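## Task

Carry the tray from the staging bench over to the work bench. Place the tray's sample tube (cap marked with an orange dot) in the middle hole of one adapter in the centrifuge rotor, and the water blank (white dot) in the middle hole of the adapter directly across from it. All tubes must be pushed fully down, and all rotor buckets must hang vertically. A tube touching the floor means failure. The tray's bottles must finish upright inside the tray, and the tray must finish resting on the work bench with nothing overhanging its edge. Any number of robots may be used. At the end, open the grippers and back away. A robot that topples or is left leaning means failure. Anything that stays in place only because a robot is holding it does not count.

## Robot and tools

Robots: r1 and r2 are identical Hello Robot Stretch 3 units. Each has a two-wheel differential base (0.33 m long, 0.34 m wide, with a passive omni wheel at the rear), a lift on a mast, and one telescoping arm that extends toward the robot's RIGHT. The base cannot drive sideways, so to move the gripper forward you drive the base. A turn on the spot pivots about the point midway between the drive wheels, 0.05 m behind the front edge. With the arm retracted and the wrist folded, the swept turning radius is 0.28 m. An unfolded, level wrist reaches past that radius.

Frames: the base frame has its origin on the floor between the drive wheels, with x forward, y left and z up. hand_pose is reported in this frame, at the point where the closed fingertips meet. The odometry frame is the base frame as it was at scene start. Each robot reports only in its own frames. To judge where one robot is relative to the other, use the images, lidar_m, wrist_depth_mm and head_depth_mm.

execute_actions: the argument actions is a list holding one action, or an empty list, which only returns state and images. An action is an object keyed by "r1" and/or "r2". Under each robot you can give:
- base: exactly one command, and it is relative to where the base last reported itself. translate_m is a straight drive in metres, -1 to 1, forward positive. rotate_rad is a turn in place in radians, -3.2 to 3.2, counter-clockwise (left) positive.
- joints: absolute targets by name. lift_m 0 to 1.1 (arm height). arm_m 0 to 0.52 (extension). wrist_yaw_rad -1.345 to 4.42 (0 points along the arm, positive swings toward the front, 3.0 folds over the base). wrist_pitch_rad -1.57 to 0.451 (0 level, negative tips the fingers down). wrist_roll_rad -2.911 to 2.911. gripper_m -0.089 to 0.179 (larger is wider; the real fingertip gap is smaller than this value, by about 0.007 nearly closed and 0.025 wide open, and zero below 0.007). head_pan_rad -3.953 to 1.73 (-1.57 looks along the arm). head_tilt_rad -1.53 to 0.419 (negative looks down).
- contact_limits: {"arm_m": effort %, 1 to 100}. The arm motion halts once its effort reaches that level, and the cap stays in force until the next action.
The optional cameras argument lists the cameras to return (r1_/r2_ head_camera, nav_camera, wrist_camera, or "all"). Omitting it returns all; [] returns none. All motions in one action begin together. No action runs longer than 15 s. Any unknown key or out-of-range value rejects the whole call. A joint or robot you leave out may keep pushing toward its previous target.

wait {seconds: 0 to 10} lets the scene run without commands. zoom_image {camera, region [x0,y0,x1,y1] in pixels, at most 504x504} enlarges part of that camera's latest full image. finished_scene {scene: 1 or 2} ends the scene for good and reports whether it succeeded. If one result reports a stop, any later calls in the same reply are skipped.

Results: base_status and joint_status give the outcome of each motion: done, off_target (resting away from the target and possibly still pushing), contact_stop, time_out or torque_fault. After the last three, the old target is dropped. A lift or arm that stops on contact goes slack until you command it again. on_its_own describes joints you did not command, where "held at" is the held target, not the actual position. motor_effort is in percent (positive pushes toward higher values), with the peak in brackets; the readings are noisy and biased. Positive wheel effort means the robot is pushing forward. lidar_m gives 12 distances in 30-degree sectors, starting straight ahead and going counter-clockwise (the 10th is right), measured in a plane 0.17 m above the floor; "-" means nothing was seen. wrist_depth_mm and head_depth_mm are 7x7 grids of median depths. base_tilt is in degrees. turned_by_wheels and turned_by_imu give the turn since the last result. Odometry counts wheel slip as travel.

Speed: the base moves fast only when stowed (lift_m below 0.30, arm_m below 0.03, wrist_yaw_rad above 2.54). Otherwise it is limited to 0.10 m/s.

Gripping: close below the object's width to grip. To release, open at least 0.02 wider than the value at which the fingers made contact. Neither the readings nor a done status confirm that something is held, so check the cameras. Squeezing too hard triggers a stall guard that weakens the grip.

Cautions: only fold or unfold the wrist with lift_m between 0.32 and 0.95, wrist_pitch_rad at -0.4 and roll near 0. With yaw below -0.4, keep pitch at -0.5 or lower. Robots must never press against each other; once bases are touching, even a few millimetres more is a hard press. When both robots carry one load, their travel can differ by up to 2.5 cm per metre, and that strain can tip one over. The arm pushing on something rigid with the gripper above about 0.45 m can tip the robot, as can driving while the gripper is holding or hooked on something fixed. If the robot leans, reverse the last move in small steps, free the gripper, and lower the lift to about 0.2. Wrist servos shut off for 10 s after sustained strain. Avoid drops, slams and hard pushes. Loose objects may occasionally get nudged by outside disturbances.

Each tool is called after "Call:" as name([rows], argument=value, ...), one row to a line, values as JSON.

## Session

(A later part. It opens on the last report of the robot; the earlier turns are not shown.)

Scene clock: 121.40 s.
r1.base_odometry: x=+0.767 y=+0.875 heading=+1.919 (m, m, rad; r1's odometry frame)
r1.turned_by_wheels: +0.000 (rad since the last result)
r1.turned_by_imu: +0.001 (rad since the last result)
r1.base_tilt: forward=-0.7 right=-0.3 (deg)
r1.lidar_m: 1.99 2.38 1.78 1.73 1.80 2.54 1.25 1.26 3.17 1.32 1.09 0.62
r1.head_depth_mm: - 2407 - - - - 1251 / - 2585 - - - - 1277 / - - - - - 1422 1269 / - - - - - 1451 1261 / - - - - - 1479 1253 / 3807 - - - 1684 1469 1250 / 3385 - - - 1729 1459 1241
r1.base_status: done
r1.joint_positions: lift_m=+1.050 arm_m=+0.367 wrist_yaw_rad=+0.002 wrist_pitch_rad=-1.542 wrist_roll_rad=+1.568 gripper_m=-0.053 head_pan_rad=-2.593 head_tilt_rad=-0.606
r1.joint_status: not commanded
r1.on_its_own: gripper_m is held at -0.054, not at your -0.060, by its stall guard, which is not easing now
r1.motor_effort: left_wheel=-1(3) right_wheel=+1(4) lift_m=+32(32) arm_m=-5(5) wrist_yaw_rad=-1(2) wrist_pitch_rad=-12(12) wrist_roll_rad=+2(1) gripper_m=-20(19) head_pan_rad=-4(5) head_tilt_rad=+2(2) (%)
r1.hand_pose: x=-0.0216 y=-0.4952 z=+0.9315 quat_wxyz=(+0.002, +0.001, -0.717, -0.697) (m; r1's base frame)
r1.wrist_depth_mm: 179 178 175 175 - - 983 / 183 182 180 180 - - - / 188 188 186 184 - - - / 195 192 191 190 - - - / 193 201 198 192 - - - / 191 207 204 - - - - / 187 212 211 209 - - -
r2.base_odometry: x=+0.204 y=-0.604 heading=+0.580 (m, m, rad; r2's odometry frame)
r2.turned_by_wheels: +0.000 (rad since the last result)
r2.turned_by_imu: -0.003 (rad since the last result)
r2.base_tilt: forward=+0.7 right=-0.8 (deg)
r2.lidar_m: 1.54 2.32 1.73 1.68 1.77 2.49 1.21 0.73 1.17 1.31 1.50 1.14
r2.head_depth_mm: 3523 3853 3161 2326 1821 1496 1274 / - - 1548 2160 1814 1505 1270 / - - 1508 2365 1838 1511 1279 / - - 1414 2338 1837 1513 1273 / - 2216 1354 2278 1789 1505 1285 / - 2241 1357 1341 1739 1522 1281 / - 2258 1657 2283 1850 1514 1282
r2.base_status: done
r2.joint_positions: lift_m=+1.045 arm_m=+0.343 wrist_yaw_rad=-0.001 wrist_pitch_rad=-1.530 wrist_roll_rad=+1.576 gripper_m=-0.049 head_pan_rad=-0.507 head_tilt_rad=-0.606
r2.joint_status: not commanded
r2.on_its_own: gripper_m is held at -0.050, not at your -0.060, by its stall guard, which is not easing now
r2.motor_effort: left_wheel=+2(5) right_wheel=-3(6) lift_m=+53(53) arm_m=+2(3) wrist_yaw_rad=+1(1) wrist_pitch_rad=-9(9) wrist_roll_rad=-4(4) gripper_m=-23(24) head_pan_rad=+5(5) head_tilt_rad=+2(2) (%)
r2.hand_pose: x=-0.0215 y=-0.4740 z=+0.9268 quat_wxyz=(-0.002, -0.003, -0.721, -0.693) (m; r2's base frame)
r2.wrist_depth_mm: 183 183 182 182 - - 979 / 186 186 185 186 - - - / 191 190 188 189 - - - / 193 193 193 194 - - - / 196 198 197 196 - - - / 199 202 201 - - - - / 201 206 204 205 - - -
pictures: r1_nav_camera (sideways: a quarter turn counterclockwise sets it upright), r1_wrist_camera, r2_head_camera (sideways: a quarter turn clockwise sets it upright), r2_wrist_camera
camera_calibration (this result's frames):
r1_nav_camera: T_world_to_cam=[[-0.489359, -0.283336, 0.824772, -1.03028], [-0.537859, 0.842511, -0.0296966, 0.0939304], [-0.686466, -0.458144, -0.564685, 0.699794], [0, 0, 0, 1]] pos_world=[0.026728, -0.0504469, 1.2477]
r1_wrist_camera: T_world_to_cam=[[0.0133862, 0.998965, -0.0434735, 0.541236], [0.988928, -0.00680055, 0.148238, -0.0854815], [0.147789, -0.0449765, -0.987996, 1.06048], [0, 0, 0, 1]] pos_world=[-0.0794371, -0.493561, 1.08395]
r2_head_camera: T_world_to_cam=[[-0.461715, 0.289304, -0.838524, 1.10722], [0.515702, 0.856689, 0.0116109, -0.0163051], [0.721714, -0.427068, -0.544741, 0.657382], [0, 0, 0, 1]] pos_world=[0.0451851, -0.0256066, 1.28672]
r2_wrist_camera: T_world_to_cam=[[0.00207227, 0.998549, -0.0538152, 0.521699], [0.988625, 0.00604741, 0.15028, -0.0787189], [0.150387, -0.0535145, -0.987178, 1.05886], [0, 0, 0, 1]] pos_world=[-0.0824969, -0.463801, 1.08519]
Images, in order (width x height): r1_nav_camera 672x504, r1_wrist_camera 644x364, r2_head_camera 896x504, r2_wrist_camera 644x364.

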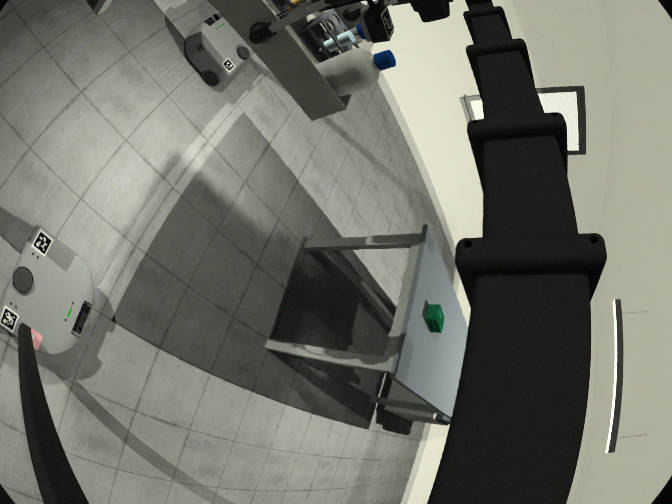

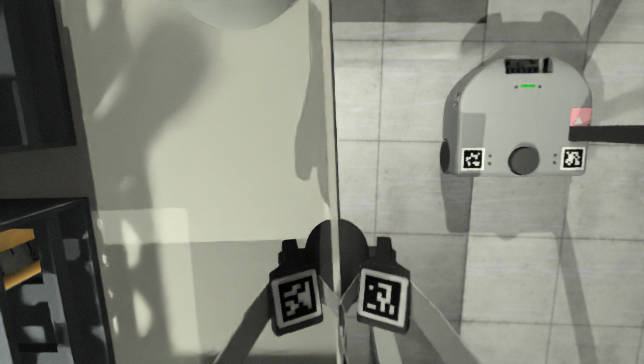

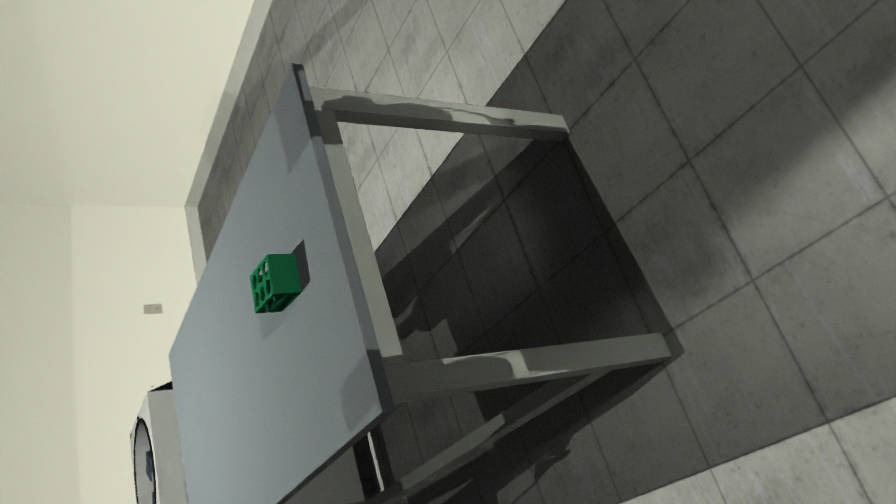

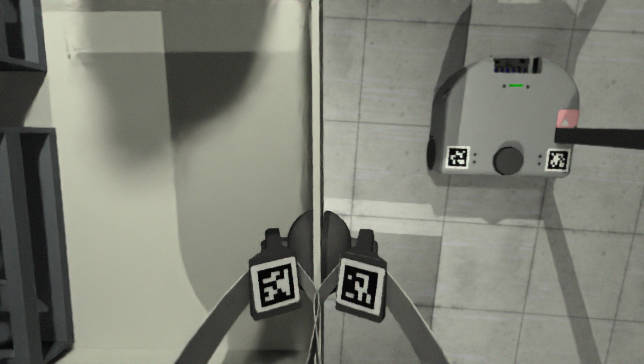

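Call:
execute_actions([
  {"r1":{"base":{"rotate_rad":-0.06},"joints":{"arm_m":0.373}},"r2":{"base":{"translate_m":0.04}}},
], cameras=[])

Call:
execute_actions([
  {"r1":{"base":{"translate_m":0.015}},"r2":{"base":{"rotate_rad":-0.03}}},
], cameras=["r1_wrist_camera"])

Call:
execute_actions([
  {"r1":{"base":{"translate_m":-0.5}},"r2":{"base":{"translate_m":0.5}}},
], cameras=["r1_wrist_camera","r2_wrist_camera"])

Scene clock: 127.00 s.
r1.base_odometry: x=+0.767 y=+0.875 heading=+1.859 (m, m, rad; r1's odometry frame)
r1.turned_by_wheels: -0.060 (rad since the last result)
r1.turned_by_imu: -0.060 (rad since the last result)
r1.base_tilt: forward=-0.8 right=-0.3 (deg)
r1.lidar_m: 1.99 2.53 1.80 1.73 1.78 2.38 2.66 1.25 3.20 1.33 1.10 0.62
r1.head_depth_mm: 2863 2379 - - - - 1257 / - 2546 - - - - 1274 / - - - - - 1427 1267 / - - - - - 1453 1260 / - - - - - 1486 1259 / - - - - 1682 1467 1250 / 3591 - - - 1724 1466 1247
r1.base_status: done
r1.joint_positions: lift_m=+1.050 arm_m=+0.373 wrist_yaw_rad=+0.006 wrist_pitch_rad=-1.542 wrist_roll_rad=+1.554 gripper_m=-0.053 head_pan_rad=-2.593 head_tilt_rad=-0.606
r1.joint_status: all done
r1.on_its_own: gripper_m is held at -0.054, not at your -0.060, by its stall guard, which is not easing now
r1.motor_effort: left_wheel=+2(5) right_wheel=-3(7) lift_m=+31(31) arm_m=+4(5) wrist_yaw_rad=-4(5) wrist_pitch_rad=-12(12) wrist_roll_rad=+8(8) gripper_m=-18(20) head_pan_rad=-5(5) head_tilt_rad=+2(2) (%)
r1.hand_pose: x=-0.0216 y=-0.5006 z=+0.9315 quat_wxyz=(+0.009, +0.008, -0.717, -0.697) (m; r1's base frame)
r1.wrist_depth_mm: 178 177 167 174 - - 969 / 183 183 179 180 - - - / 186 188 184 185 - - - / 195 194 191 190 - - - / 186 200 197 192 - - - / 184 206 204 - - - - / 191 214 211 210 - - -
r2.base_odometry: x=+0.238 y=-0.582 heading=+0.580 (m, m, rad; r2's odometry frame)
r2.turned_by_wheels: +0.000 (rad since the last result)
r2.turned_by_imu: +0.000 (rad since the last result)
r2.base_tilt: forward=+0.6 right=-0.8 (deg)
r2.lidar_m: 1.54 2.32 1.73 1.68 1.76 2.47 1.22 0.76 1.19 1.32 1.44 1.10
r2.head_depth_mm: 3573 3792 3206 2321 1831 1493 1269 / - - 1497 2146 1766 1505 1276 / - - 1426 2322 1844 1509 1276 / - - 1343 2327 1834 1515 1278 / - 2213 1354 2184 1735 1520 1282 / - 2268 1361 2103 1733 1515 1285 / 3856 2301 1653 2298 1859 1515 1285
r2.base_status: done
r2.joint_positions: lift_m=+1.045 arm_m=+0.343 wrist_yaw_rad=+0.000 wrist_pitch_rad=-1.531 wrist_roll_rad=+1.570 gripper_m=-0.049 head_pan_rad=-0.507 head_tilt_rad=-0.606
r2.joint_status: not commanded
r2.on_its_own: gripper_m is held at -0.050, not at your -0.060, by its stall guard, which is not easing now
r2.motor_effort: left_wheel=+0(7) right_wheel=-2(7) lift_m=+53(53) arm_m=+3(3) wrist_yaw_rad=+1(0) wrist_pitch_rad=-8(9) wrist_roll_rad=+0(4) gripper_m=-23(25) head_pan_rad=+4(5) head_tilt_rad=+2(2) (%)
r2.hand_pose: x=-0.0215 y=-0.4737 z=+0.9269 quat_wxyz=(+0.000, +0.000, -0.721, -0.693) (m; r2's base frame)
r2.wrist_depth_mm: 182 183 182 183 - - 989 / 187 187 186 186 - - - / 189 189 189 190 - - - / 193 193 193 194 - - - / 195 197 196 194 - - - / 198 201 200 - - - - / 199 204 204 - - - -
pictures: none
No camera images: the call's "cameras" was empty. Leave "cameras" out to get every camera's image.

Scene clock: 128.20 s.
r1.base_odometry: x=+0.762 y=+0.889 heading=+1.859 (m, m, rad; r1's odometry frame)
r1.turned_by_wheels: +0.000 (rad since the last result)
r1.turned_by_imu: +0.000 (rad since the last result)
r1.base_tilt: forward=-0.7 right=-0.3 (deg)
r1.lidar_m: 1.97 2.54 1.81 1.73 1.78 2.38 2.67 1.27 3.22 1.34 1.09 0.61
r1.head_depth_mm: 2851 2392 - - - - 1250 / - 2576 - - - - 1276 / - - - - - 1421 1271 / - - - - - 1448 1268 / - - - - - 1482 1249 / - - - - 1684 1466 1249 / 3643 - - - 1732 1468 1240
r1.base_status: done
r1.joint_positions: lift_m=+1.050 arm_m=+0.373 wrist_yaw_rad=+0.006 wrist_pitch_rad=-1.542 wrist_roll_rad=+1.554 gripper_m=-0.053 head_pan_rad=-2.593 head_tilt_rad=-0.606
r1.joint_status: not commanded
r1.on_its_own: gripper_m is held at -0.054, not at your -0.060, by its stall guard, which is not easing now
r1.motor_effort: left_wheel=+2(4) right_wheel=-2(5) lift_m=+31(31) arm_m=+3(3) wrist_yaw_rad=-3(4) wrist_pitch_rad=-12(12) wrist_roll_rad=+8(7) gripper_m=-18(19) head_pan_rad=-5(5) head_tilt_rad=+2(3) (%)
r1.hand_pose: x=-0.0216 y=-0.5006 z=+0.9315 quat_wxyz=(+0.008, +0.008, -0.717, -0.697) (m; r1's base frame)
r1.wrist_depth_mm: 177 176 168 173 - - 977 / 182 181 180 179 - - - / 187 187 184 185 - - - / 195 193 190 189 - - - / 185 201 197 193 - - - / 183 206 204 - - - - / 190 214 211 211 - - -
r2.base_odometry: x=+0.238 y=-0.582 heading=+0.550 (m, m, rad; r2's odometry frame)
r2.turned_by_wheels: -0.030 (rad since the last result)
r2.turned_by_imu: -0.030 (rad since the last result)
r2.base_tilt: forward=+0.7 right=-0.8 (deg)
r2.lidar_m: 1.37 2.37 1.75 1.68 1.75 2.40 1.35 0.76 1.19 1.32 3.17 1.10
r2.head_depth_mm: 3477 3731 3216 2346 1822 1498 1271 / 3818 - 1532 2076 1777 1503 1273 / - - 1425 2364 1833 1515 1270 / - - 1347 2349 1851 1508 1281 / - 2225 1355 2266 1847 1516 1281 / - 2243 1365 1271 1635 1507 1282 / - 2258 1543 2256 1859 1511 1288
r2.base_status: done
r2.joint_positions: lift_m=+1.045 arm_m=+0.343 wrist_yaw_rad=+0.000 wrist_pitch_rad=-1.530 wrist_roll_rad=+1.570 gripper_m=-0.049 head_pan_rad=-0.507 head_tilt_rad=-0.606
r2.joint_status: not commanded
r2.on_its_own: gripper_m is held at -0.050, not at your -0.060, by its stall guard, which is not easing now
r2.motor_effort: left_wheel=+2(7) right_wheel=-3(10) lift_m=+53(53) arm_m=+3(3) wrist_yaw_rad=+0(1) wrist_pitch_rad=-9(9) wrist_roll_rad=+0(0) gripper_m=-25(24) head_pan_rad=+5(4) head_tilt_rad=+1(2) (%)
r2.hand_pose: x=-0.0215 y=-0.4739 z=+0.9268 quat_wxyz=(+0.001, +0.000, -0.721, -0.693) (m; r2's base frame)
r2.wrist_depth_mm: 183 184 183 183 - - 976 / 187 186 186 187 - - - / 190 190 190 190 - - - / 193 194 193 193 - - - / 195 198 196 196 - - - / 197 202 202 - - - - / 200 204 205 204 - - -
pictures: r1_wrist_camera
camera_calibration (this result's frames):
r1_wrist_camera: T_world_to_cam=[[-0.00443988, 0.999042, -0.0435249, 0.546304], [0.988948, 0.010837, 0.147865, -0.076267], [0.148195, -0.0423874, -0.988049, 1.0616], [0, 0, 0, 1]] pos_world=[-0.0794739, -0.499956, 1.08397]
Images, in order (width x height): r1_wrist_camera 644x364.

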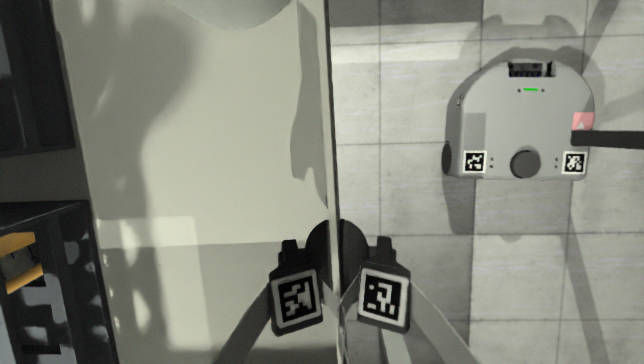

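Scene clock: 134.63 s.
r1.base_odometry: x=+0.905 y=+0.410 heading=+1.860 (m, m, rad; r1's odometry frame)
r1.turned_by_wheels: +0.000 (rad since the last result)
r1.turned_by_imu: +0.002 (rad since the last result)
r1.base_tilt: forward=-0.8 right=-0.2 (deg)
r1.lidar_m: 2.47 2.48 1.80 1.72 1.76 2.36 2.18 0.79 1.21 1.35 3.16 1.08
r1.head_depth_mm: 3690 2363 - - - - 1258 / 2323 2393 - - - - 1277 / - - - - - 1422 1273 / - - - - - 1404 1262 / - - - - - 1486 1256 / - - - - 1682 1477 1254 / 3640 - - - 1633 1456 1245
r1.base_status: done
r1.joint_positions: lift_m=+1.050 arm_m=+0.373 wrist_yaw_rad=+0.005 wrist_pitch_rad=-1.516 wrist_roll_rad=+1.554 gripper_m=-0.053 head_pan_rad=-2.593 head_tilt_rad=-0.606
r1.joint_status: not commanded
r1.on_its_own: gripper_m is held at -0.054, not at your -0.060, by its stall guard, which is not easing now; wrist_pitch_rad is at rest, and its effort (-25) is outside its rest range (-20 to +32)
r1.motor_effort: left_wheel=+1(1) right_wheel=+0(6) lift_m=+31(31) arm_m=+1(2) wrist_yaw_rad=-4(4) wrist_pitch_rad=-25(25) wrist_roll_rad=+8(8) gripper_m=-21(20) head_pan_rad=-5(5) head_tilt_rad=+1(1) (%)
r1.hand_pose: x=-0.0216 y=-0.5075 z=+0.9311 quat_wxyz=(+0.008, +0.008, -0.726, -0.688) (m; r1's base frame)
r1.wrist_depth_mm: 180 179 174 174 - 987 978 / 186 185 182 181 - - - / 190 191 187 185 - - - / 200 198 193 191 - - - / 181 205 199 195 - - - / 185 212 207 - - - - / 194 219 216 212 - - -
r2.base_odometry: x=+0.664 y=-0.321 heading=+0.550 (m, m, rad; r2's odometry frame)
r2.turned_by_wheels: +0.000 (rad since the last result)
r2.turned_by_imu: -0.003 (rad since the last result)
r2.base_tilt: forward=+0.6 right=-0.8 (deg)
r2.lidar_m: 1.35 2.38 1.75 1.68 1.75 2.39 1.37 1.23 3.14 1.33 1.12 0.64
r2.head_depth_mm: 3450 3643 1324 998 1828 1497 1268 / 3811 - 1337 963 1717 1498 1274 / - - 1332 968 875 1498 1278 / - - 1339 969 830 1000 1181 / 3885 - 1355 973 1796 1433 1283 / 3635 2267 1368 2122 1765 1522 1283 / 3473 2186 1456 2211 1853 1521 1282
r2.base_status: done
r2.joint_positions: lift_m=+1.045 arm_m=+0.343 wrist_yaw_rad=+0.000 wrist_pitch_rad=-1.506 wrist_roll_rad=+1.570 gripper_m=-0.046 head_pan_rad=-0.507 head_tilt_rad=-0.606
r2.joint_status: not commanded
r2.on_its_own: gripper_m is held at -0.047, not at your -0.060, by its stall guard, which is not easing now
r2.motor_effort: left_wheel=+0(6) right_wheel=+0(4) lift_m=+53(53) arm_m=+1(3) wrist_yaw_rad=+1(0) wrist_pitch_rad=-18(18) wrist_roll_rad=+0(0) gripper_m=-24(25) head_pan_rad=+5(5) head_tilt_rad=+2(2) (%)
r2.hand_pose: x=-0.0215 y=-0.4801 z=+0.9266 quat_wxyz=(+0.001, +0.000, -0.729, -0.684) (m; r2's base frame)
r2.wrist_depth_mm: 187 187 185 185 - 974 963 / 192 191 189 188 - - 996 / 194 194 192 191 - - - / 194 197 195 195 - - - / 198 200 198 - - - - / 201 203 202 - - - - / 203 207 204 204 - - -
pictures: r1_wrist_camera, r2_wrist_camera
camera_calibration (this result's frames):
r1_wrist_camera: T_world_to_cam=[[-0.00426129, 0.997571, -0.069524, 0.576622], [0.988929, 0.0145166, 0.147679, -0.0741388], [0.148329, -0.068125, -0.986589, 1.04653], [0, 0, 0, 1]] pos_world=[-0.079456, -0.50285, 1.08353]
r2_wrist_camera: T_world_to_cam=[[-0.0055006, 0.997023, -0.0769037, 0.548291], [0.988591, 0.0169982, 0.149665, -0.0728044], [0.150527, -0.075203, -0.985741, 1.04655], [0, 0, 0, 1]] pos_world=[-0.0825442, -0.466717, 1.08469]
Images, in order (width x height): r1_wrist_camera 644x364, r2_wrist_camera 644x364.

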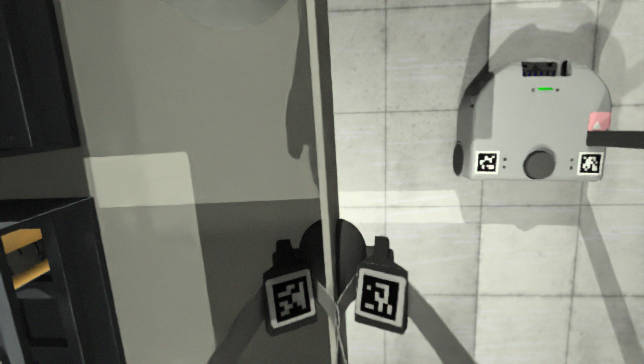

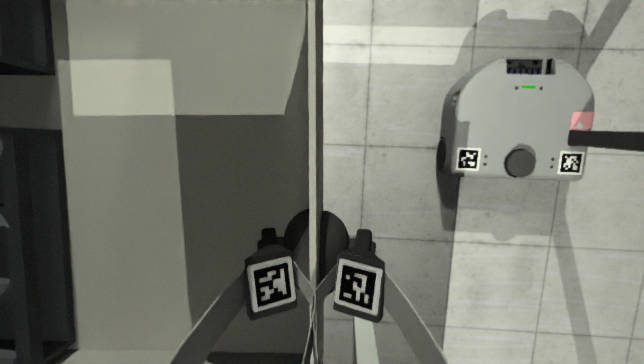

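Call:
execute_actions([
  {"r1":{"base":{"rotate_rad":0.025},"joints":{"arm_m":0.398}}},
], cameras=[])

Call:
execute_actions([
  {"r1":{"base":{"translate_m":-0.5}},"r2":{"base":{"translate_m":0.5}}},
], cameras=["r1_wrist_camera","r2_wrist_camera"])

Scene clock: 137.07 s.
r1.base_odometry: x=+0.905 y=+0.410 heading=+1.884 (m, m, rad; r1's odometry frame)
r1.turned_by_wheels: +0.025 (rad since the last result)
r1.turned_by_imu: +0.025 (rad since the last result)
r1.base_tilt: forward=-0.7 right=-0.3 (deg)
r1.lidar_m: 2.47 2.41 1.79 1.72 1.78 2.42 2.18 0.79 1.21 1.35 3.19 1.08
r1.head_depth_mm: 2714 2369 - - - - 1254 / 2446 2386 - - - - 1279 / - - - - - 1418 1268 / - - - - - 1369 1269 / - - - - - 1480 1261 / 3921 - - - 1685 1469 1249 / 3512 - - - 1628 1461 1244
r1.base_status: done
r1.joint_positions: lift_m=+1.050 arm_m=+0.398 wrist_yaw_rad=+0.001 wrist_pitch_rad=-1.556 wrist_roll_rad=+1.565 gripper_m=-0.053 head_pan_rad=-2.593 head_tilt_rad=-0.606
r1.joint_status: all done
r1.on_its_own: gripper_m is held at -0.054, not at your -0.060, by its stall guard, which is not easing now
r1.motor_effort: left_wheel=-1(4) right_wheel=+2(5) lift_m=+31(30) arm_m=+5(4) wrist_yaw_rad=-1(3) wrist_pitch_rad=-5(25) wrist_roll_rad=+3(8) gripper_m=-19(21) head_pan_rad=-5(5) head_tilt_rad=+2(2) (%)
r1.hand_pose: x=-0.0216 y=-0.5220 z=+0.9317 quat_wxyz=(+0.003, +0.002, -0.712, -0.702) (m; r1's base frame)
r1.wrist_depth_mm: 173 173 170 171 - - - / 178 179 176 176 - - - / 186 187 183 182 - - - / 192 193 190 187 - - - / 183 200 195 194 - - - / 201 208 203 - - - - / 187 216 215 212 - - -
r2.base_odometry: x=+0.664 y=-0.321 heading=+0.550 (m, m, rad; r2's odometry frame)
r2.turned_by_wheels: +0.000 (rad since the last result)
r2.turned_by_imu: +0.000 (rad since the last result)
r2.base_tilt: forward=+0.7 right=-0.7 (deg)
r2.lidar_m: 1.35 2.38 1.75 1.69 1.75 2.39 1.37 1.23 3.16 1.34 1.13 0.64
r2.head_depth_mm: 3481 3715 1333 995 1832 1494 1272 / 3852 - 1337 961 1719 1508 1270 / - - 1342 965 875 1505 1279 / - - 1343 970 836 1000 1183 / 3894 - 1350 974 1796 1433 1279 / 3697 2272 1360 2114 1753 1511 1280 / 3480 2158 1531 2210 1847 1518 1282
r2.base_status: not commanded
r2.joint_positions: lift_m=+1.045 arm_m=+0.343 wrist_yaw_rad=-0.001 wrist_pitch_rad=-1.535 wrist_roll_rad=+1.570 gripper_m=-0.046 head_pan_rad=-0.507 head_tilt_rad=-0.606
r2.joint_status: not commanded
r2.on_its_own: gripper_m is held at -0.047, not at your -0.060, by its stall guard, which is not easing now
r2.motor_effort: left_wheel=+1(1) right_wheel=-1(0) lift_m=+53(53) arm_m=+2(1) wrist_yaw_rad=+1(0) wrist_pitch_rad=-7(18) wrist_roll_rad=+0(0) gripper_m=-23(24) head_pan_rad=+5(5) head_tilt_rad=+1(1) (%)
r2.hand_pose: x=-0.0215 y=-0.4728 z=+0.9269 quat_wxyz=(+0.000, +0.000, -0.719, -0.695) (m; r2's base frame)
r2.wrist_depth_mm: 183 185 186 186 - - - / 188 188 188 189 - - - / 189 190 191 192 - - - / 192 193 193 195 - - - / 195 196 195 197 - - - / 198 199 198 - - - - / 196 201 201 981 - - -
pictures: none
No camera images: the call's "cameras" was empty. Leave "cameras" out to get every camera's image.

Scene clock: 143.50 s.
r1.base_odometry: x=+1.059 y=-0.066 heading=+1.884 (m, m, rad; r1's odometry frame)
r1.turned_by_wheels: +0.000 (rad since the last result)
r1.turned_by_imu: +0.001 (rad since the last result)
r1.base_tilt: forward=-0.8 right=-0.3 (deg)
r1.lidar_m: 1.56 2.39 1.77 1.71 1.78 2.41 1.68 1.40 0.40 1.00 3.19 1.81
r1.head_depth_mm: 3317 2298 - - - - 1254 / 2056 2213 - - - - 1272 / 3570 2053 - - - 1426 1272 / 3927 - - - - 1449 1263 / - - - - - 1444 1254 / 3952 - - - 688 634 1254 / 3524 - - - 705 599 653
r1.base_status: done
r1.joint_positions: lift_m=+1.050 arm_m=+0.398 wrist_yaw_rad=+0.001 wrist_pitch_rad=-1.554 wrist_roll_rad=+1.565 gripper_m=-0.053 head_pan_rad=-2.593 head_tilt_rad=-0.606
r1.joint_status: not commanded
r1.on_its_own: gripper_m is held at -0.054, not at your -0.060, by its stall guard, which is not easing now
r1.motor_effort: left_wheel=-1(3) right_wheel=+1(4) lift_m=+32(31) arm_m=+5(5) wrist_yaw_rad=-1(1) wrist_pitch_rad=-6(7) wrist_roll_rad=+3(2) gripper_m=-19(19) head_pan_rad=-5(5) head_tilt_rad=+2(2) (%)
r1.hand_pose: x=-0.0216 y=-0.5226 z=+0.9317 quat_wxyz=(+0.003, +0.002, -0.713, -0.701) (m; r1's base frame)
r1.wrist_depth_mm: 174 173 172 170 491 - - / 180 180 177 176 - - - / 187 185 184 182 - - - / 195 194 189 188 - - - / 185 200 197 194 - - - / 201 208 204 - - - - / 186 216 213 213 - - -
r2.base_odometry: x=+1.090 y=-0.059 heading=+0.550 (m, m, rad; r2's odometry frame)
r2.turned_by_wheels: +0.000 (rad since the last result)
r2.turned_by_imu: -0.002 (rad since the last result)
r2.base_tilt: forward=+0.6 right=-0.7 (deg)
r2.lidar_m: 1.34 2.39 1.75 1.68 1.75 2.38 1.71 1.95 3.15 0.34 0.36 0.49
r2.head_depth_mm: 3472 3737 1335 960 751 617 560 / 3833 - 1332 966 753 634 1246 / 3797 - 1335 963 757 1430 1272 / 3612 3880 1350 971 810 1514 1200 / 3384 2165 1359 973 1792 1421 1281 / 3218 2183 1359 1859 1759 1516 1282 / 3091 1757 1453 2116 1839 1524 1285
r2.base_status: done
r2.joint_positions: lift_m=+1.045 arm_m=+0.343 wrist_yaw_rad=-0.001 wrist_pitch_rad=-1.535 wrist_roll_rad=+1.570 gripper_m=-0.046 head_pan_rad=-0.507 head_tilt_rad=-0.606
r2.joint_status: not commanded
r2.on_its_own: gripper_m is held at -0.047, not at your -0.060, by its stall guard, which is not easing now
r2.motor_effort: left_wheel=+1(5) right_wheel=-1(5) lift_m=+54(53) arm_m=+1(1) wrist_yaw_rad=+0(1) wrist_pitch_rad=-7(7) wrist_roll_rad=+0(0) gripper_m=-23(24) head_pan_rad=+5(5) head_tilt_rad=+2(2) (%)
r2.hand_pose: x=-0.0215 y=-0.4728 z=+0.9269 quat_wxyz=(+0.000, +0.000, -0.720, -0.694) (m; r2's base frame)
r2.wrist_depth_mm: 184 185 185 186 - - - / 188 188 188 188 - - - / 190 190 191 191 - - - / 192 193 193 194 - - - / 195 196 196 918 336 - - / 197 199 198 - 339 - - / 196 200 201 349 350 - -
pictures: r1_wrist_camera, r2_wrist_camera
camera_calibration (this result's frames):
r1_wrist_camera: T_world_to_cam=[[0.0111758, 0.999422, -0.0321192, 0.558186], [0.988954, -0.00629949, 0.148088, -0.0853047], [0.1478, -0.0334195, -0.988452, 1.06592], [0, 0, 0, 1]] pos_world=[-0.0794188, -0.522778, 1.08417]
r2_wrist_camera: T_world_to_cam=[[-0.00474129, 0.998797, -0.0487993, 0.5159], [0.9886, 0.0120256, 0.150082, -0.0757237], [0.150488, -0.0475315, -0.987469, 1.0621], [0, 0, 0, 1]] pos_world=[-0.0825264, -0.463886, 1.08533]
Images, in order (width x height): r1_wrist_camera 644x364, r2_wrist_camera 644x364.

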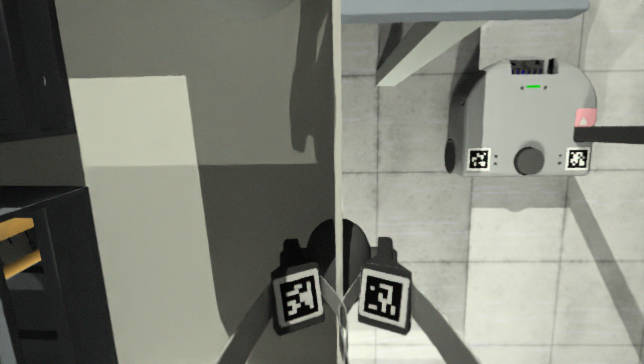

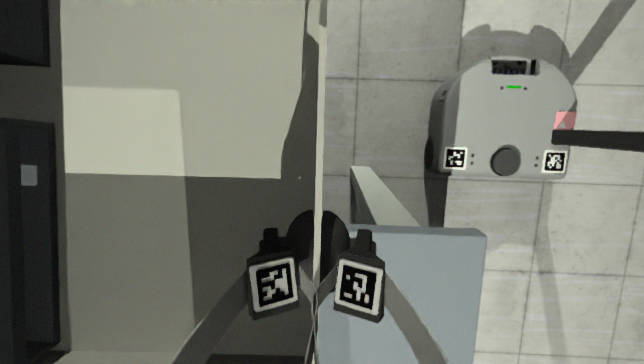

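Call:
execute_actions([
  {"r1":{"base":{"translate_m":-0.8}},"r2":{"base":{"translate_m":0.8}}},
], cameras=["r1_wrist_camera","r2_wrist_camera","r2_nav_camera"])

Call:
execute_actions([
  {"r1":{"joints":{"lift_m":0.925}},"r2":{"joints":{"lift_m":0.92}}},
], cameras=["r1_wrist_camera","r2_wrist_camera"])

Scene clock: 155.10 s.
r1.base_odometry: x=+1.306 y=-0.827 heading=+1.884 (m, m, rad; r1's odometry frame)
r1.turned_by_wheels: +0.000 (rad since the last result)
r1.turned_by_imu: +0.001 (rad since the last result)
r1.base_tilt: forward=-0.7 right=-0.3 (deg)
r1.lidar_m: 2.35 2.43 1.78 1.71 1.77 2.41 1.20 0.91 1.03 0.98 1.02 0.64
r1.head_depth_mm: 2567 2756 - - - - 1254 / 2705 2901 - - - - 1275 / 2778 3003 - - - 1426 1271 / 1428 1566 - - - 1454 1268 / 1265 1352 - - - 1449 1259 / 3405 - - - 689 635 1246 / 3509 - - - 703 599 1194
r1.base_status: done
r1.joint_positions: lift_m=+1.050 arm_m=+0.398 wrist_yaw_rad=+0.001 wrist_pitch_rad=-1.553 wrist_roll_rad=+1.565 gripper_m=-0.053 head_pan_rad=-2.593 head_tilt_rad=-0.606
r1.joint_status: not commanded
r1.on_its_own: gripper_m is held at -0.054, not at your -0.060, by its stall guard, which is not easing now
r1.motor_effort: left_wheel=-1(4) right_wheel=+1(2) lift_m=+31(31) arm_m=+4(4) wrist_yaw_rad=+0(1) wrist_pitch_rad=-7(7) wrist_roll_rad=+3(3) gripper_m=-19(19) head_pan_rad=-5(5) head_tilt_rad=+2(2) (%)
r1.hand_pose: x=-0.0216 y=-0.5229 z=+0.9317 quat_wxyz=(+0.003, +0.002, -0.713, -0.701) (m; r1's base frame)
r1.wrist_depth_mm: 174 174 171 170 300 297 988 / 179 179 176 175 307 304 - / 187 185 183 183 315 314 - / 192 194 190 188 318 320 - / 185 200 197 195 331 330 - / 201 209 204 - 336 335 - / 186 217 214 213 348 346 -
r2.base_odometry: x=+1.772 y=+0.359 heading=+0.550 (m, m, rad; r2's odometry frame)
r2.turned_by_wheels: +0.000 (rad since the last result)
r2.turned_by_imu: -0.003 (rad since the last result)
r2.base_tilt: forward=+0.7 right=-0.9 (deg)
r2.lidar_m: 1.58 2.40 1.76 1.68 1.74 2.39 2.50 0.49 0.36 0.34 0.36 0.49
r2.head_depth_mm: 3278 3596 3235 959 751 617 547 / 3137 3470 1376 961 751 619 1240 / 2975 3246 1313 964 755 1395 1275 / 2783 2993 1236 1208 807 1402 1204 / 2596 1611 1133 1208 1292 1441 1280 / 887 973 1114 1474 1731 1513 1282 / 1063 1229 2716 2295 1850 1513 1285
r2.base_status: done
r2.joint_positions: lift_m=+1.045 arm_m=+0.343 wrist_yaw_rad=-0.001 wrist_pitch_rad=-1.534 wrist_roll_rad=+1.570 gripper_m=-0.046 head_pan_rad=-0.507 head_tilt_rad=-0.606
r2.joint_status: not commanded
r2.on_its_own: gripper_m is held at -0.047, not at your -0.060, by its stall guard, which is not easing now
r2.motor_effort: left_wheel=+0(6) right_wheel=-2(6) lift_m=+53(53) arm_m=+1(1) wrist_yaw_rad=+0(1) wrist_pitch_rad=-7(7) wrist_roll_rad=+0(0) gripper_m=-24(25) head_pan_rad=+5(4) head_tilt_rad=+1(2) (%)
r2.hand_pose: x=-0.0215 y=-0.4730 z=+0.9269 quat_wxyz=(+0.000, +0.000, -0.720, -0.694) (m; r2's base frame)
r2.wrist_depth_mm: 184 186 185 186 299 301 976 / 188 188 188 189 307 305 - / 190 192 191 191 313 313 - / 192 194 194 194 323 323 - / 195 196 195 329 330 - - / 197 199 199 - 339 - - / 197 201 202 350 351 - -
pictures: r1_wrist_camera, r2_nav_camera (sideways: a quarter turn counterclockwise sets it upright), r2_wrist_camera
camera_calibration (this result's frames):
r1_wrist_camera: T_world_to_cam=[[0.0111752, 0.999388, -0.0331614, 0.559412], [0.988954, -0.00614444, 0.148096, -0.0852294], [0.147801, -0.0344501, -0.988417, 1.06532], [0, 0, 0, 1]] pos_world=[-0.0794188, -0.522893, 1.08415]
r2_nav_camera: T_world_to_cam=[[0.482383, -0.243499, 0.841436, -1.05897], [-0.451592, -0.892224, 0.000694958, 0.0532843], [0.750581, -0.380321, -0.540356, 0.658568], [0, 0, 0, 1]] pos_world=[0.040584, 0.0401507, 1.24688]
r2_wrist_camera: T_world_to_cam=[[-0.00474469, 0.99876, -0.0495499, 0.516771], [0.9886, 0.0121417, 0.150072, -0.0756557], [0.150488, -0.048273, -0.987433, 1.06169], [0, 0, 0, 1]] pos_world=[-0.0825265, -0.46396, 1.08531]
Images, in order (width x height): r1_wrist_camera 644x364, r2_nav_camera 672x504, r2_wrist_camera 644x364.

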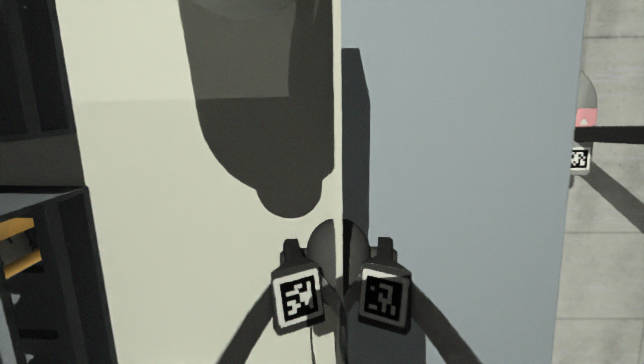

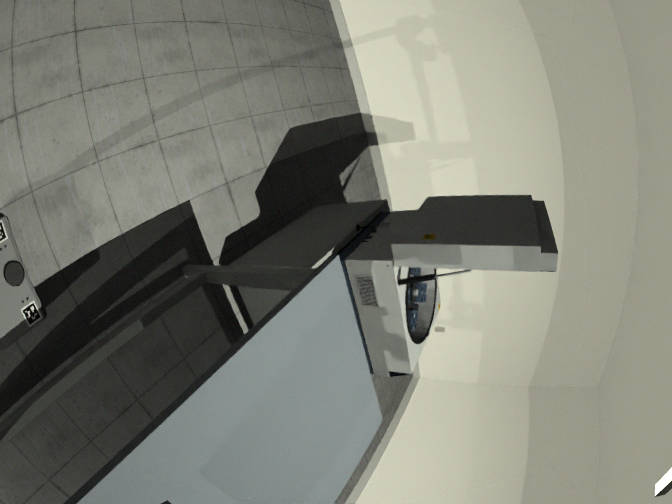

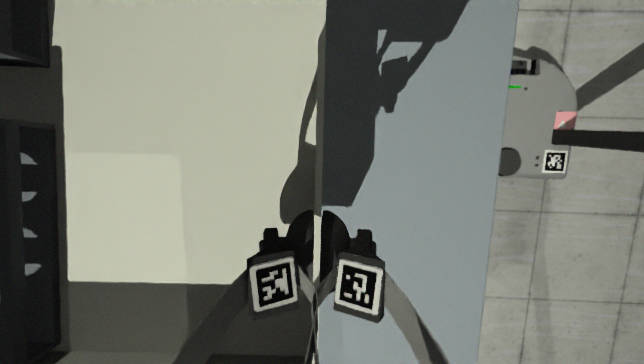

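Scene clock: 157.07 s.
r1.base_odometry: x=+1.306 y=-0.827 heading=+1.884 (m, m, rad; r1's odometry frame)
r1.turned_by_wheels: +0.000 (rad since the last result)
r1.turned_by_imu: +0.000 (rad since the last result)
r1.base_tilt: forward=-0.8 right=-0.2 (deg)
r1.lidar_m: 2.36 2.43 1.78 1.71 1.77 2.41 1.21 0.91 1.02 0.98 1.02 0.64
r1.head_depth_mm: 2589 2770 1541 1993 1870 1519 1308 / 2715 2892 1289 1326 1679 1511 1335 / 2790 2934 1336 1011 1271 1469 - / 1432 1593 1416 959 1532 1531 - / 1254 1396 1461 949 739 1567 - / 3429 3824 3195 941 756 - - / 3526 3832 1285 931 750 - -
r1.base_status: not commanded
r1.joint_positions: lift_m=+0.925 arm_m=+0.398 wrist_yaw_rad=+0.001 wrist_pitch_rad=-1.552 wrist_roll_rad=+1.565 gripper_m=-0.053 head_pan_rad=-2.593 head_tilt_rad=-0.606
r1.joint_status: all done
r1.on_its_own: gripper_m is held at -0.054, not at your -0.060, by its stall guard, which is not easing now
r1.motor_effort: left_wheel=-1(1) right_wheel=+0(1) lift_m=+26(31) arm_m=+4(4) wrist_yaw_rad=-1(1) wrist_pitch_rad=-7(7) wrist_roll_rad=+2(3) gripper_m=-19(19) head_pan_rad=-5(4) head_tilt_rad=+2(1) (%)
r1.hand_pose: x=-0.0216 y=-0.5231 z=+0.8069 quat_wxyz=(+0.003, +0.002, -0.713, -0.701) (m; r1's base frame)
r1.wrist_depth_mm: 177 178 175 174 184 182 181 / 181 182 180 179 187 187 185 / 188 187 186 185 192 193 188 / 192 193 190 190 197 195 194 / 193 197 196 194 202 200 198 / 198 204 201 - 205 204 203 / 185 210 207 210 213 210 207
r2.base_odometry: x=+1.772 y=+0.359 heading=+0.550 (m, m, rad; r2's odometry frame)
r2.turned_by_wheels: +0.000 (rad since the last result)
r2.turned_by_imu: +0.000 (rad since the last result)
r2.base_tilt: forward=+0.7 right=-0.7 (deg)
r2.lidar_m: 1.58 2.41 1.75 1.69 1.75 2.38 2.51 0.49 0.36 0.34 0.36 0.49
r2.head_depth_mm: 3339 3577 3224 961 751 616 546 / 3135 3485 1378 963 754 617 1247 / 2954 3218 1304 966 753 1394 1276 / 2790 3006 1242 1209 806 1397 1197 / 2611 1608 1132 1204 1296 1446 1279 / 886 975 1110 1470 1738 1509 1280 / 1052 1233 2731 2267 1843 1527 1288
r2.base_status: not commanded
r2.joint_positions: lift_m=+0.920 arm_m=+0.343 wrist_yaw_rad=-0.001 wrist_pitch_rad=-1.534 wrist_roll_rad=+1.570 gripper_m=-0.046 head_pan_rad=-0.507 head_tilt_rad=-0.606
r2.joint_status: all done
r2.on_its_own: gripper_m is held at -0.047, not at your -0.060, by its stall guard, which is not easing now
r2.motor_effort: left_wheel=+1(1) right_wheel=-2(2) lift_m=+24(50) arm_m=+1(1) wrist_yaw_rad=+1(0) wrist_pitch_rad=-7(7) wrist_roll_rad=+0(0) gripper_m=-24(24) head_pan_rad=+5(5) head_tilt_rad=+1(1) (%)
r2.hand_pose: x=-0.0215 y=-0.4730 z=+0.8021 quat_wxyz=(+0.000, +0.000, -0.720, -0.694) (m; r2's base frame)
r2.wrist_depth_mm: 182 181 180 181 184 182 182 / 186 186 184 185 188 187 187 / 189 190 188 189 193 192 192 / 192 193 192 194 198 197 198 / 196 198 197 195 203 202 933 / 199 202 201 - 207 208 988 / 201 205 204 215 215 213 -
pictures: r1_wrist_camera, r2_wrist_camera
camera_calibration (this result's frames):
r1_wrist_camera: T_world_to_cam=[[0.0119277, 0.999352, -0.0339704, 0.556136], [0.988947, -0.00676874, 0.148115, -0.0670979], [0.147789, -0.0353616, -0.988387, 0.941502], [0, 0, 0, 1]] pos_world=[-0.0794205, -0.522937, 0.959398]
r2_wrist_camera: T_world_to_cam=[[-0.00474856, 0.99876, -0.0495556, 0.510593], [0.9886, 0.0121464, 0.150072, -0.0569267], [0.150488, -0.0482781, -0.987432, 0.938474], [0, 0, 0, 1]] pos_world=[-0.0825266, -0.463961, 0.960525]
Images, in order (width x height): r1_wrist_camera 644x364, r2_wrist_camera 644x364.

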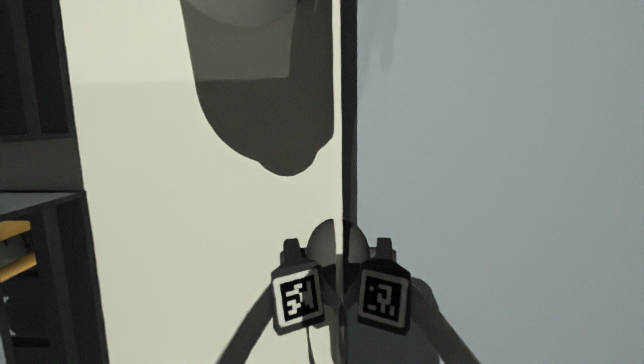

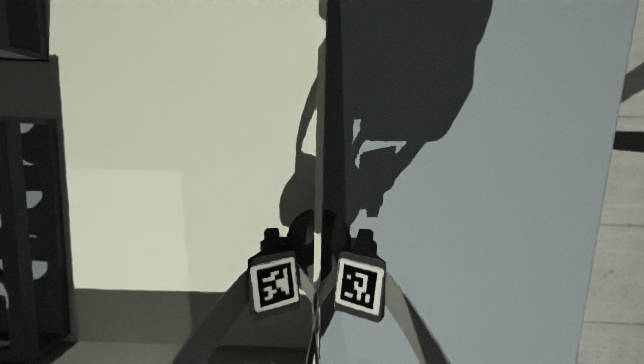

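Call:
execute_actions([
  {"r1":{"joints":{"lift_m":0.92,"gripper_m":0.04}},"r2":{"joints":{"lift_m":0.915,"gripper_m":0.04}}},
], cameras=[])

Call:
execute_actions([
  {"r1":{"joints":{"lift_m":1.08}},"r2":{"joints":{"lift_m":1.0}}},
], cameras=[])

Call:
execute_actions([
  {"r1":{"base":{"translate_m":-0.8},"joints":{"arm_m":0.0,"head_pan_rad":-1.9,"head_tilt_rad":-0.8}},"r2":{"joints":{"arm_m":0.0,"lift_m":1.08,"head_pan_rad":-1.3}}},
], cameras=["r1_head_camera","r1_nav_camera","r2_nav_camera"])

Scene clock: 161.67 s.
r1.base_odometry: x=+1.306 y=-0.827 heading=+1.884 (m, m, rad; r1's odometry frame)
r1.turned_by_wheels: +0.000 (rad since the last result)
r1.turned_by_imu: +0.000 (rad since the last result)
r1.base_tilt: forward=-0.7 right=-0.2 (deg)
r1.lidar_m: 2.35 2.42 1.78 1.71 1.77 2.42 1.20 0.90 1.03 0.98 1.02 0.64
r1.head_depth_mm: 2573 2765 1549 2001 1861 1523 1319 / 2728 2911 1282 1326 1678 1507 1334 / 2776 2907 1335 1010 1265 1435 - / 1432 1593 1413 961 1525 1508 - / 1257 1398 1466 951 739 1557 - / 3448 3841 3202 940 736 - - / 3507 3875 1288 933 753 - -
r1.base_status: not commanded
r1.joint_positions: lift_m=+0.920 arm_m=+0.398 wrist_yaw_rad=+0.001 wrist_pitch_rad=-1.557 wrist_roll_rad=+1.565 gripper_m=+0.040 head_pan_rad=-2.593 head_tilt_rad=-0.606
r1.joint_status: all done
r1.motor_effort: left_wheel=-1(1) right_wheel=+1(1) lift_m=+26(25) arm_m=+4(4) wrist_yaw_rad=-1(1) wrist_pitch_rad=-4(7) wrist_roll_rad=+2(3) gripper_m=+0(81) head_pan_rad=-5(5) head_tilt_rad=+2(2) (%)
r1.hand_pose: x=-0.0216 y=-0.5217 z=+0.8020 quat_wxyz=(+0.002, +0.002, -0.712, -0.703) (m; r1's base frame)
r1.wrist_depth_mm: 180 182 179 179 180 179 177 / 185 185 184 183 184 184 181 / 190 189 189 186 188 187 187 / 193 196 194 192 193 192 189 / 196 197 196 195 196 196 195 / 198 205 204 201 - 201 199 / 203 209 207 208 209 206 203
r2.base_odometry: x=+1.772 y=+0.359 heading=+0.550 (m, m, rad; r2's odometry frame)
r2.turned_by_wheels: +0.000 (rad since the last result)
r2.turned_by_imu: +0.000 (rad since the last result)
r2.base_tilt: forward=+0.6 right=-0.8 (deg)
r2.lidar_m: 1.58 2.41 1.75 1.69 1.75 2.38 2.50 0.49 0.36 0.34 0.36 0.49
r2.head_depth_mm: 3326 3639 3197 958 751 617 546 / 3136 3479 1387 966 755 634 1250 / 2937 3185 1311 969 755 1399 1275 / 2777 3037 1242 1201 805 1395 1194 / 2608 1605 1139 1200 1290 1438 1279 / 887 981 1112 1473 1739 1517 1286 / 1060 1233 2726 2289 1852 1512 1284
r2.base_status: not commanded
r2.joint_positions: lift_m=+0.915 arm_m=+0.343 wrist_yaw_rad=-0.001 wrist_pitch_rad=-1.544 wrist_roll_rad=+1.570 gripper_m=+0.040 head_pan_rad=-0.507 head_tilt_rad=-0.606
r2.joint_status: all done
r2.motor_effort: left_wheel=+1(1) right_wheel=-2(2) lift_m=+24(25) arm_m=+1(1) wrist_yaw_rad=+0(1) wrist_pitch_rad=-3(7) wrist_roll_rad=+0(0) gripper_m=+0(97) head_pan_rad=+6(4) head_tilt_rad=+2(2) (%)
r2.hand_pose: x=-0.0215 y=-0.4704 z=+0.7973 quat_wxyz=(+0.000, +0.000, -0.716, -0.698) (m; r2's base frame)
r2.wrist_depth_mm: 180 180 180 179 180 179 179 / 185 185 185 184 185 184 184 / 189 189 188 189 189 188 188 / 193 195 193 194 195 194 194 / 198 200 199 199 199 198 946 / 203 206 - 205 204 204 977 / 199 209 207 210 212 209 -
pictures: none
No camera images: the call's "cameras" was empty. Leave "cameras" out to get every camera's image.

Scene clock: 163.97 s.
r1.base_odometry: x=+1.306 y=-0.827 heading=+1.884 (m, m, rad; r1's odometry frame)
r1.turned_by_wheels: +0.000 (rad since the last result)
r1.turned_by_imu: +0.000 (rad since the last result)
r1.base_tilt: forward=-0.8 right=-0.3 (deg)
r1.lidar_m: 2.35 2.44 1.77 1.70 1.77 2.41 1.20 0.90 1.02 0.99 1.02 0.64
r1.head_depth_mm: - - - - 1786 1519 1282 / - - - - 1693 1509 1273 / - - - - 1264 1431 1272 / - - - 870 1536 1463 1266 / - - - 879 741 1450 1259 / - - - 905 734 635 1246 / - - - 927 729 599 1195
r1.base_status: not commanded
r1.joint_positions: lift_m=+1.080 arm_m=+0.398 wrist_yaw_rad=+0.001 wrist_pitch_rad=-1.558 wrist_roll_rad=+1.565 gripper_m=+0.040 head_pan_rad=-2.593 head_tilt_rad=-0.606
r1.joint_status: all done
r1.motor_effort: left_wheel=+0(1) right_wheel=+1(1) lift_m=+26(27) arm_m=+5(5) wrist_yaw_rad=-1(1) wrist_pitch_rad=-4(4) wrist_roll_rad=+2(2) gripper_m=+1(0) head_pan_rad=-5(5) head_tilt_rad=+2(3) (%)
r1.hand_pose: x=-0.0216 y=-0.5216 z=+0.9620 quat_wxyz=(+0.002, +0.002, -0.711, -0.703) (m; r1's base frame)
r1.wrist_depth_mm: 331 278 206 295 331 322 - / 338 284 337 336 335 340 - / 354 341 347 348 347 340 - / 356 297 351 353 350 350 - / 357 307 362 361 364 360 - / 336 317 367 369 - 371 - / 390 389 381 382 378 383 -
r2.base_odometry: x=+1.772 y=+0.359 heading=+0.550 (m, m, rad; r2's odometry frame)
r2.turned_by_wheels: +0.000 (rad since the last result)
r2.turned_by_imu: +0.000 (rad since the last result)
r2.base_tilt: forward=+0.6 right=-0.8 (deg)
r2.lidar_m: 1.59 2.41 1.75 1.69 1.75 2.39 2.49 0.49 0.36 0.34 0.36 0.49
r2.head_depth_mm: 3326 3612 3200 961 752 617 548 / 3137 3504 1377 963 754 633 1241 / 2978 3215 1312 967 755 1399 1276 / 2793 3014 1236 1198 809 1400 1208 / 2603 1610 1141 1204 1294 1436 1272 / 883 978 1105 1472 1732 1510 1290 / 1056 1234 2753 2292 1854 1507 1281
r2.base_status: not commanded
r2.joint_positions: lift_m=+0.999 arm_m=+0.343 wrist_yaw_rad=-0.001 wrist_pitch_rad=-1.545 wrist_roll_rad=+1.570 gripper_m=+0.040 head_pan_rad=-0.507 head_tilt_rad=-0.606
r2.joint_status: all done
r2.motor_effort: left_wheel=+1(1) right_wheel=-2(2) lift_m=+46(48) arm_m=+1(1) wrist_yaw_rad=+1(1) wrist_pitch_rad=-3(3) wrist_roll_rad=+0(0) gripper_m=+0(0) head_pan_rad=+5(5) head_tilt_rad=+2(2) (%)
r2.hand_pose: x=-0.0215 y=-0.4703 z=+0.8814 quat_wxyz=(+0.000, +0.000, -0.716, -0.698) (m; r2's base frame)
r2.wrist_depth_mm: 232 257 258 257 259 257 948 / 267 265 265 264 265 264 977 / 247 271 273 272 270 270 - / 221 277 278 280 278 279 - / 227 284 285 284 284 288 - / 243 262 - 293 291 - - / 309 307 307 303 304 - -
pictures: none
No camera images: the call's "cameras" was empty. Leave "cameras" out to get every camera's image.

Scene clock: 172.93 s.
r1.base_odometry: x=+1.552 y=-1.588 heading=+1.884 (m, m, rad; r1's odometry frame)
r1.turned_by_wheels: +0.000 (rad since the last result)
r1.turned_by_imu: -0.003 (rad since the last result)
r1.base_tilt: forward=-0.7 right=-0.3 (deg)
r1.lidar_m: 1.40 2.44 1.77 1.70 1.76 2.22 2.13 0.44 0.38 0.34 1.03 1.40
r1.head_depth_mm: - - - - - 941 1168 / - - - - - 865 1141 / - - - - - 827 1089 / - - - - - 1038 1152 / - - - - - - - / - - - - - - 1140 / - - - - - - 1135
r1.base_status: done
r1.joint_positions: lift_m=+1.080 arm_m=+0.000 wrist_yaw_rad=+0.001 wrist_pitch_rad=-1.559 wrist_roll_rad=+1.565 gripper_m=+0.040 head_pan_rad=-1.907 head_tilt_rad=-0.790
r1.joint_status: all done
r1.motor_effort: left_wheel=-1(3) right_wheel=+0(3) lift_m=+26(27) arm_m=-5(5) wrist_yaw_rad=-1(1) wrist_pitch_rad=-4(4) wrist_roll_rad=+3(3) gripper_m=+1(1) head_pan_rad=+5(56) head_tilt_rad=-4(15) (%)
r1.hand_pose: x=-0.0216 y=-0.1240 z=+0.9621 quat_wxyz=(+0.002, +0.002, -0.711, -0.703) (m; r1's base frame)
r1.wrist_depth_mm: 541 542 612 - - - - / 848 869 901 - - - - / 359 357 - - - - - / 360 366 - - - - - / 372 366 - - - - - / 385 378 - - - - - / 400 387 - - - - -
r2.base_odometry: x=+1.772 y=+0.359 heading=+0.550 (m, m, rad; r2's odometry frame)
r2.turned_by_wheels: +0.000 (rad since the last result)
r2.turned_by_imu: +0.000 (rad since the last result)
r2.base_tilt: forward=+0.7 right=-0.9 (deg)
r2.lidar_m: 1.59 2.40 1.75 1.69 1.75 2.38 2.50 0.49 0.36 0.35 0.36 0.49
r2.head_depth_mm: 2530 2772 2950 908 725 - - / 2592 2816 3040 812 730 608 - / 2642 2838 3061 965 732 633 - / 2693 2948 3121 972 757 622 538 / 2748 3023 3210 971 760 623 552 / 2748 2973 3081 977 759 624 567 / 1177 3156 3325 980 762 625 1199
r2.base_status: not commanded
r2.joint_positions: lift_m=+1.079 arm_m=+0.000 wrist_yaw_rad=+0.000 wrist_pitch_rad=-1.546 wrist_roll_rad=+1.570 gripper_m=+0.040 head_pan_rad=-1.293 head_tilt_rad=-0.606
r2.joint_status: all done
r2.motor_effort: left_wheel=+1(1) right_wheel=-2(2) lift_m=+47(46) arm_m=-1(2) wrist_yaw_rad=+0(1) wrist_pitch_rad=-2(3) wrist_roll_rad=+0(0) gripper_m=+0(0) head_pan_rad=-4(51) head_tilt_rad=+2(1) (%)
r2.hand_pose: x=-0.0215 y=-0.1273 z=+0.9614 quat_wxyz=(+0.001, +0.000, -0.716, -0.698) (m; r2's base frame)
r2.wrist_depth_mm: 339 341 - - - - - / 349 350 - - - - - / 354 359 - - - - - / 366 367 - - - - - / 377 377 - - - - - / 388 388 - - - - - / 398 397 - - - - -
pictures: r1_head_camera (sideways: a quarter turn clockwise sets it upright), r1_nav_camera (sideways: a quarter turn counterclockwise sets it upright), r2_nav_camera (sideways: a quarter turn counterclockwise sets it upright)
camera_calibration (this result's frames):
r1_head_camera: T_world_to_cam=[[0.190996, 0.673014, -0.714543, 0.953074], [0.946462, -0.319268, -0.0477243, 0.0576914], [-0.26025, -0.667173, -0.697961, 0.871155], [0, 0, 0, 1]] pos_world=[-0.00991821, -0.0418018, 1.2918]
r1_nav_camera: T_world_to_cam=[[-0.245833, -0.662675, 0.70741, -0.878792], [-0.947957, 0.316709, -0.0327458, 0.100394], [-0.202343, -0.678644, -0.706045, 0.880723], [0, 0, 0, 1]] pos_world=[0.0573414, -0.0164509, 1.24678]
r2_nav_camera: T_world_to_cam=[[0.168604, -0.513207, 0.841541, -1.05719], [-0.950384, -0.311078, 0.00070246, 0.0563172], [0.261424, -0.799906, -0.540192, 0.661339], [0, 0, 0, 1]] pos_world=[0.0588797, 0.00396912, 1.24688]
Images, in order (width x height): r1_head_camera 896x504, r1_nav_camera 672x504, r2_nav_camera 672x504.

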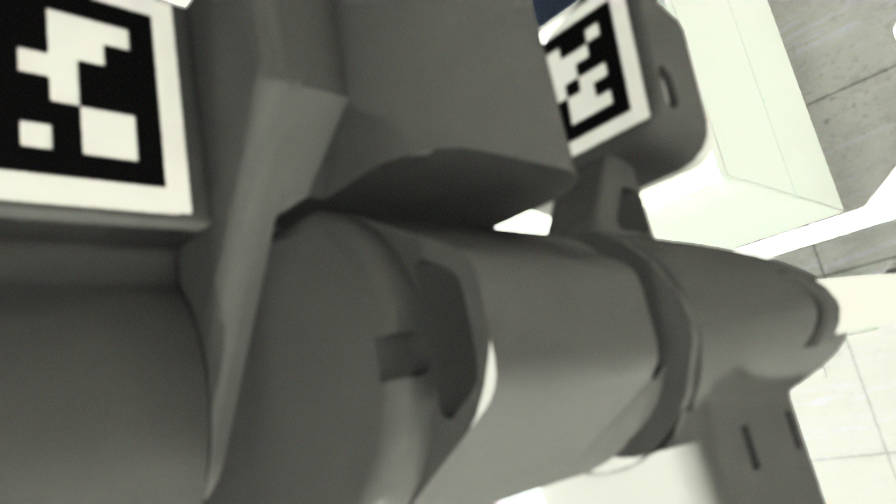

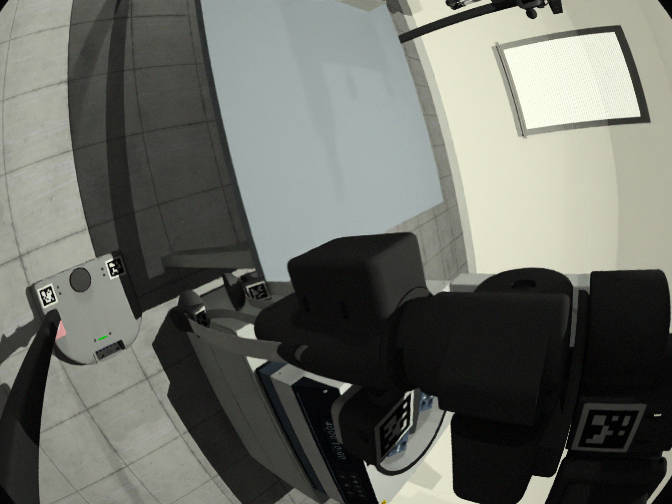

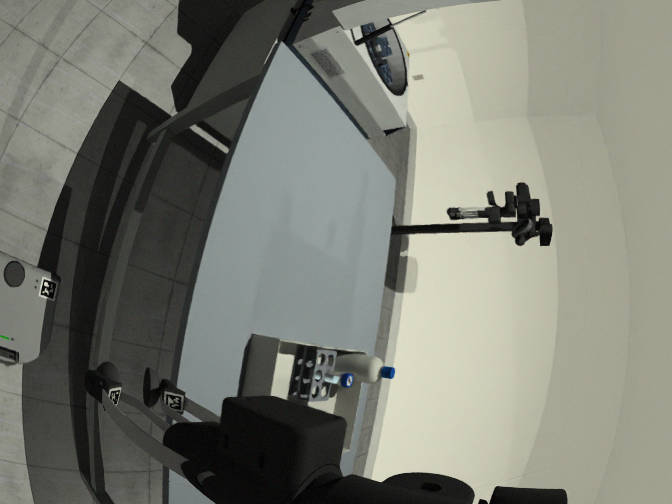

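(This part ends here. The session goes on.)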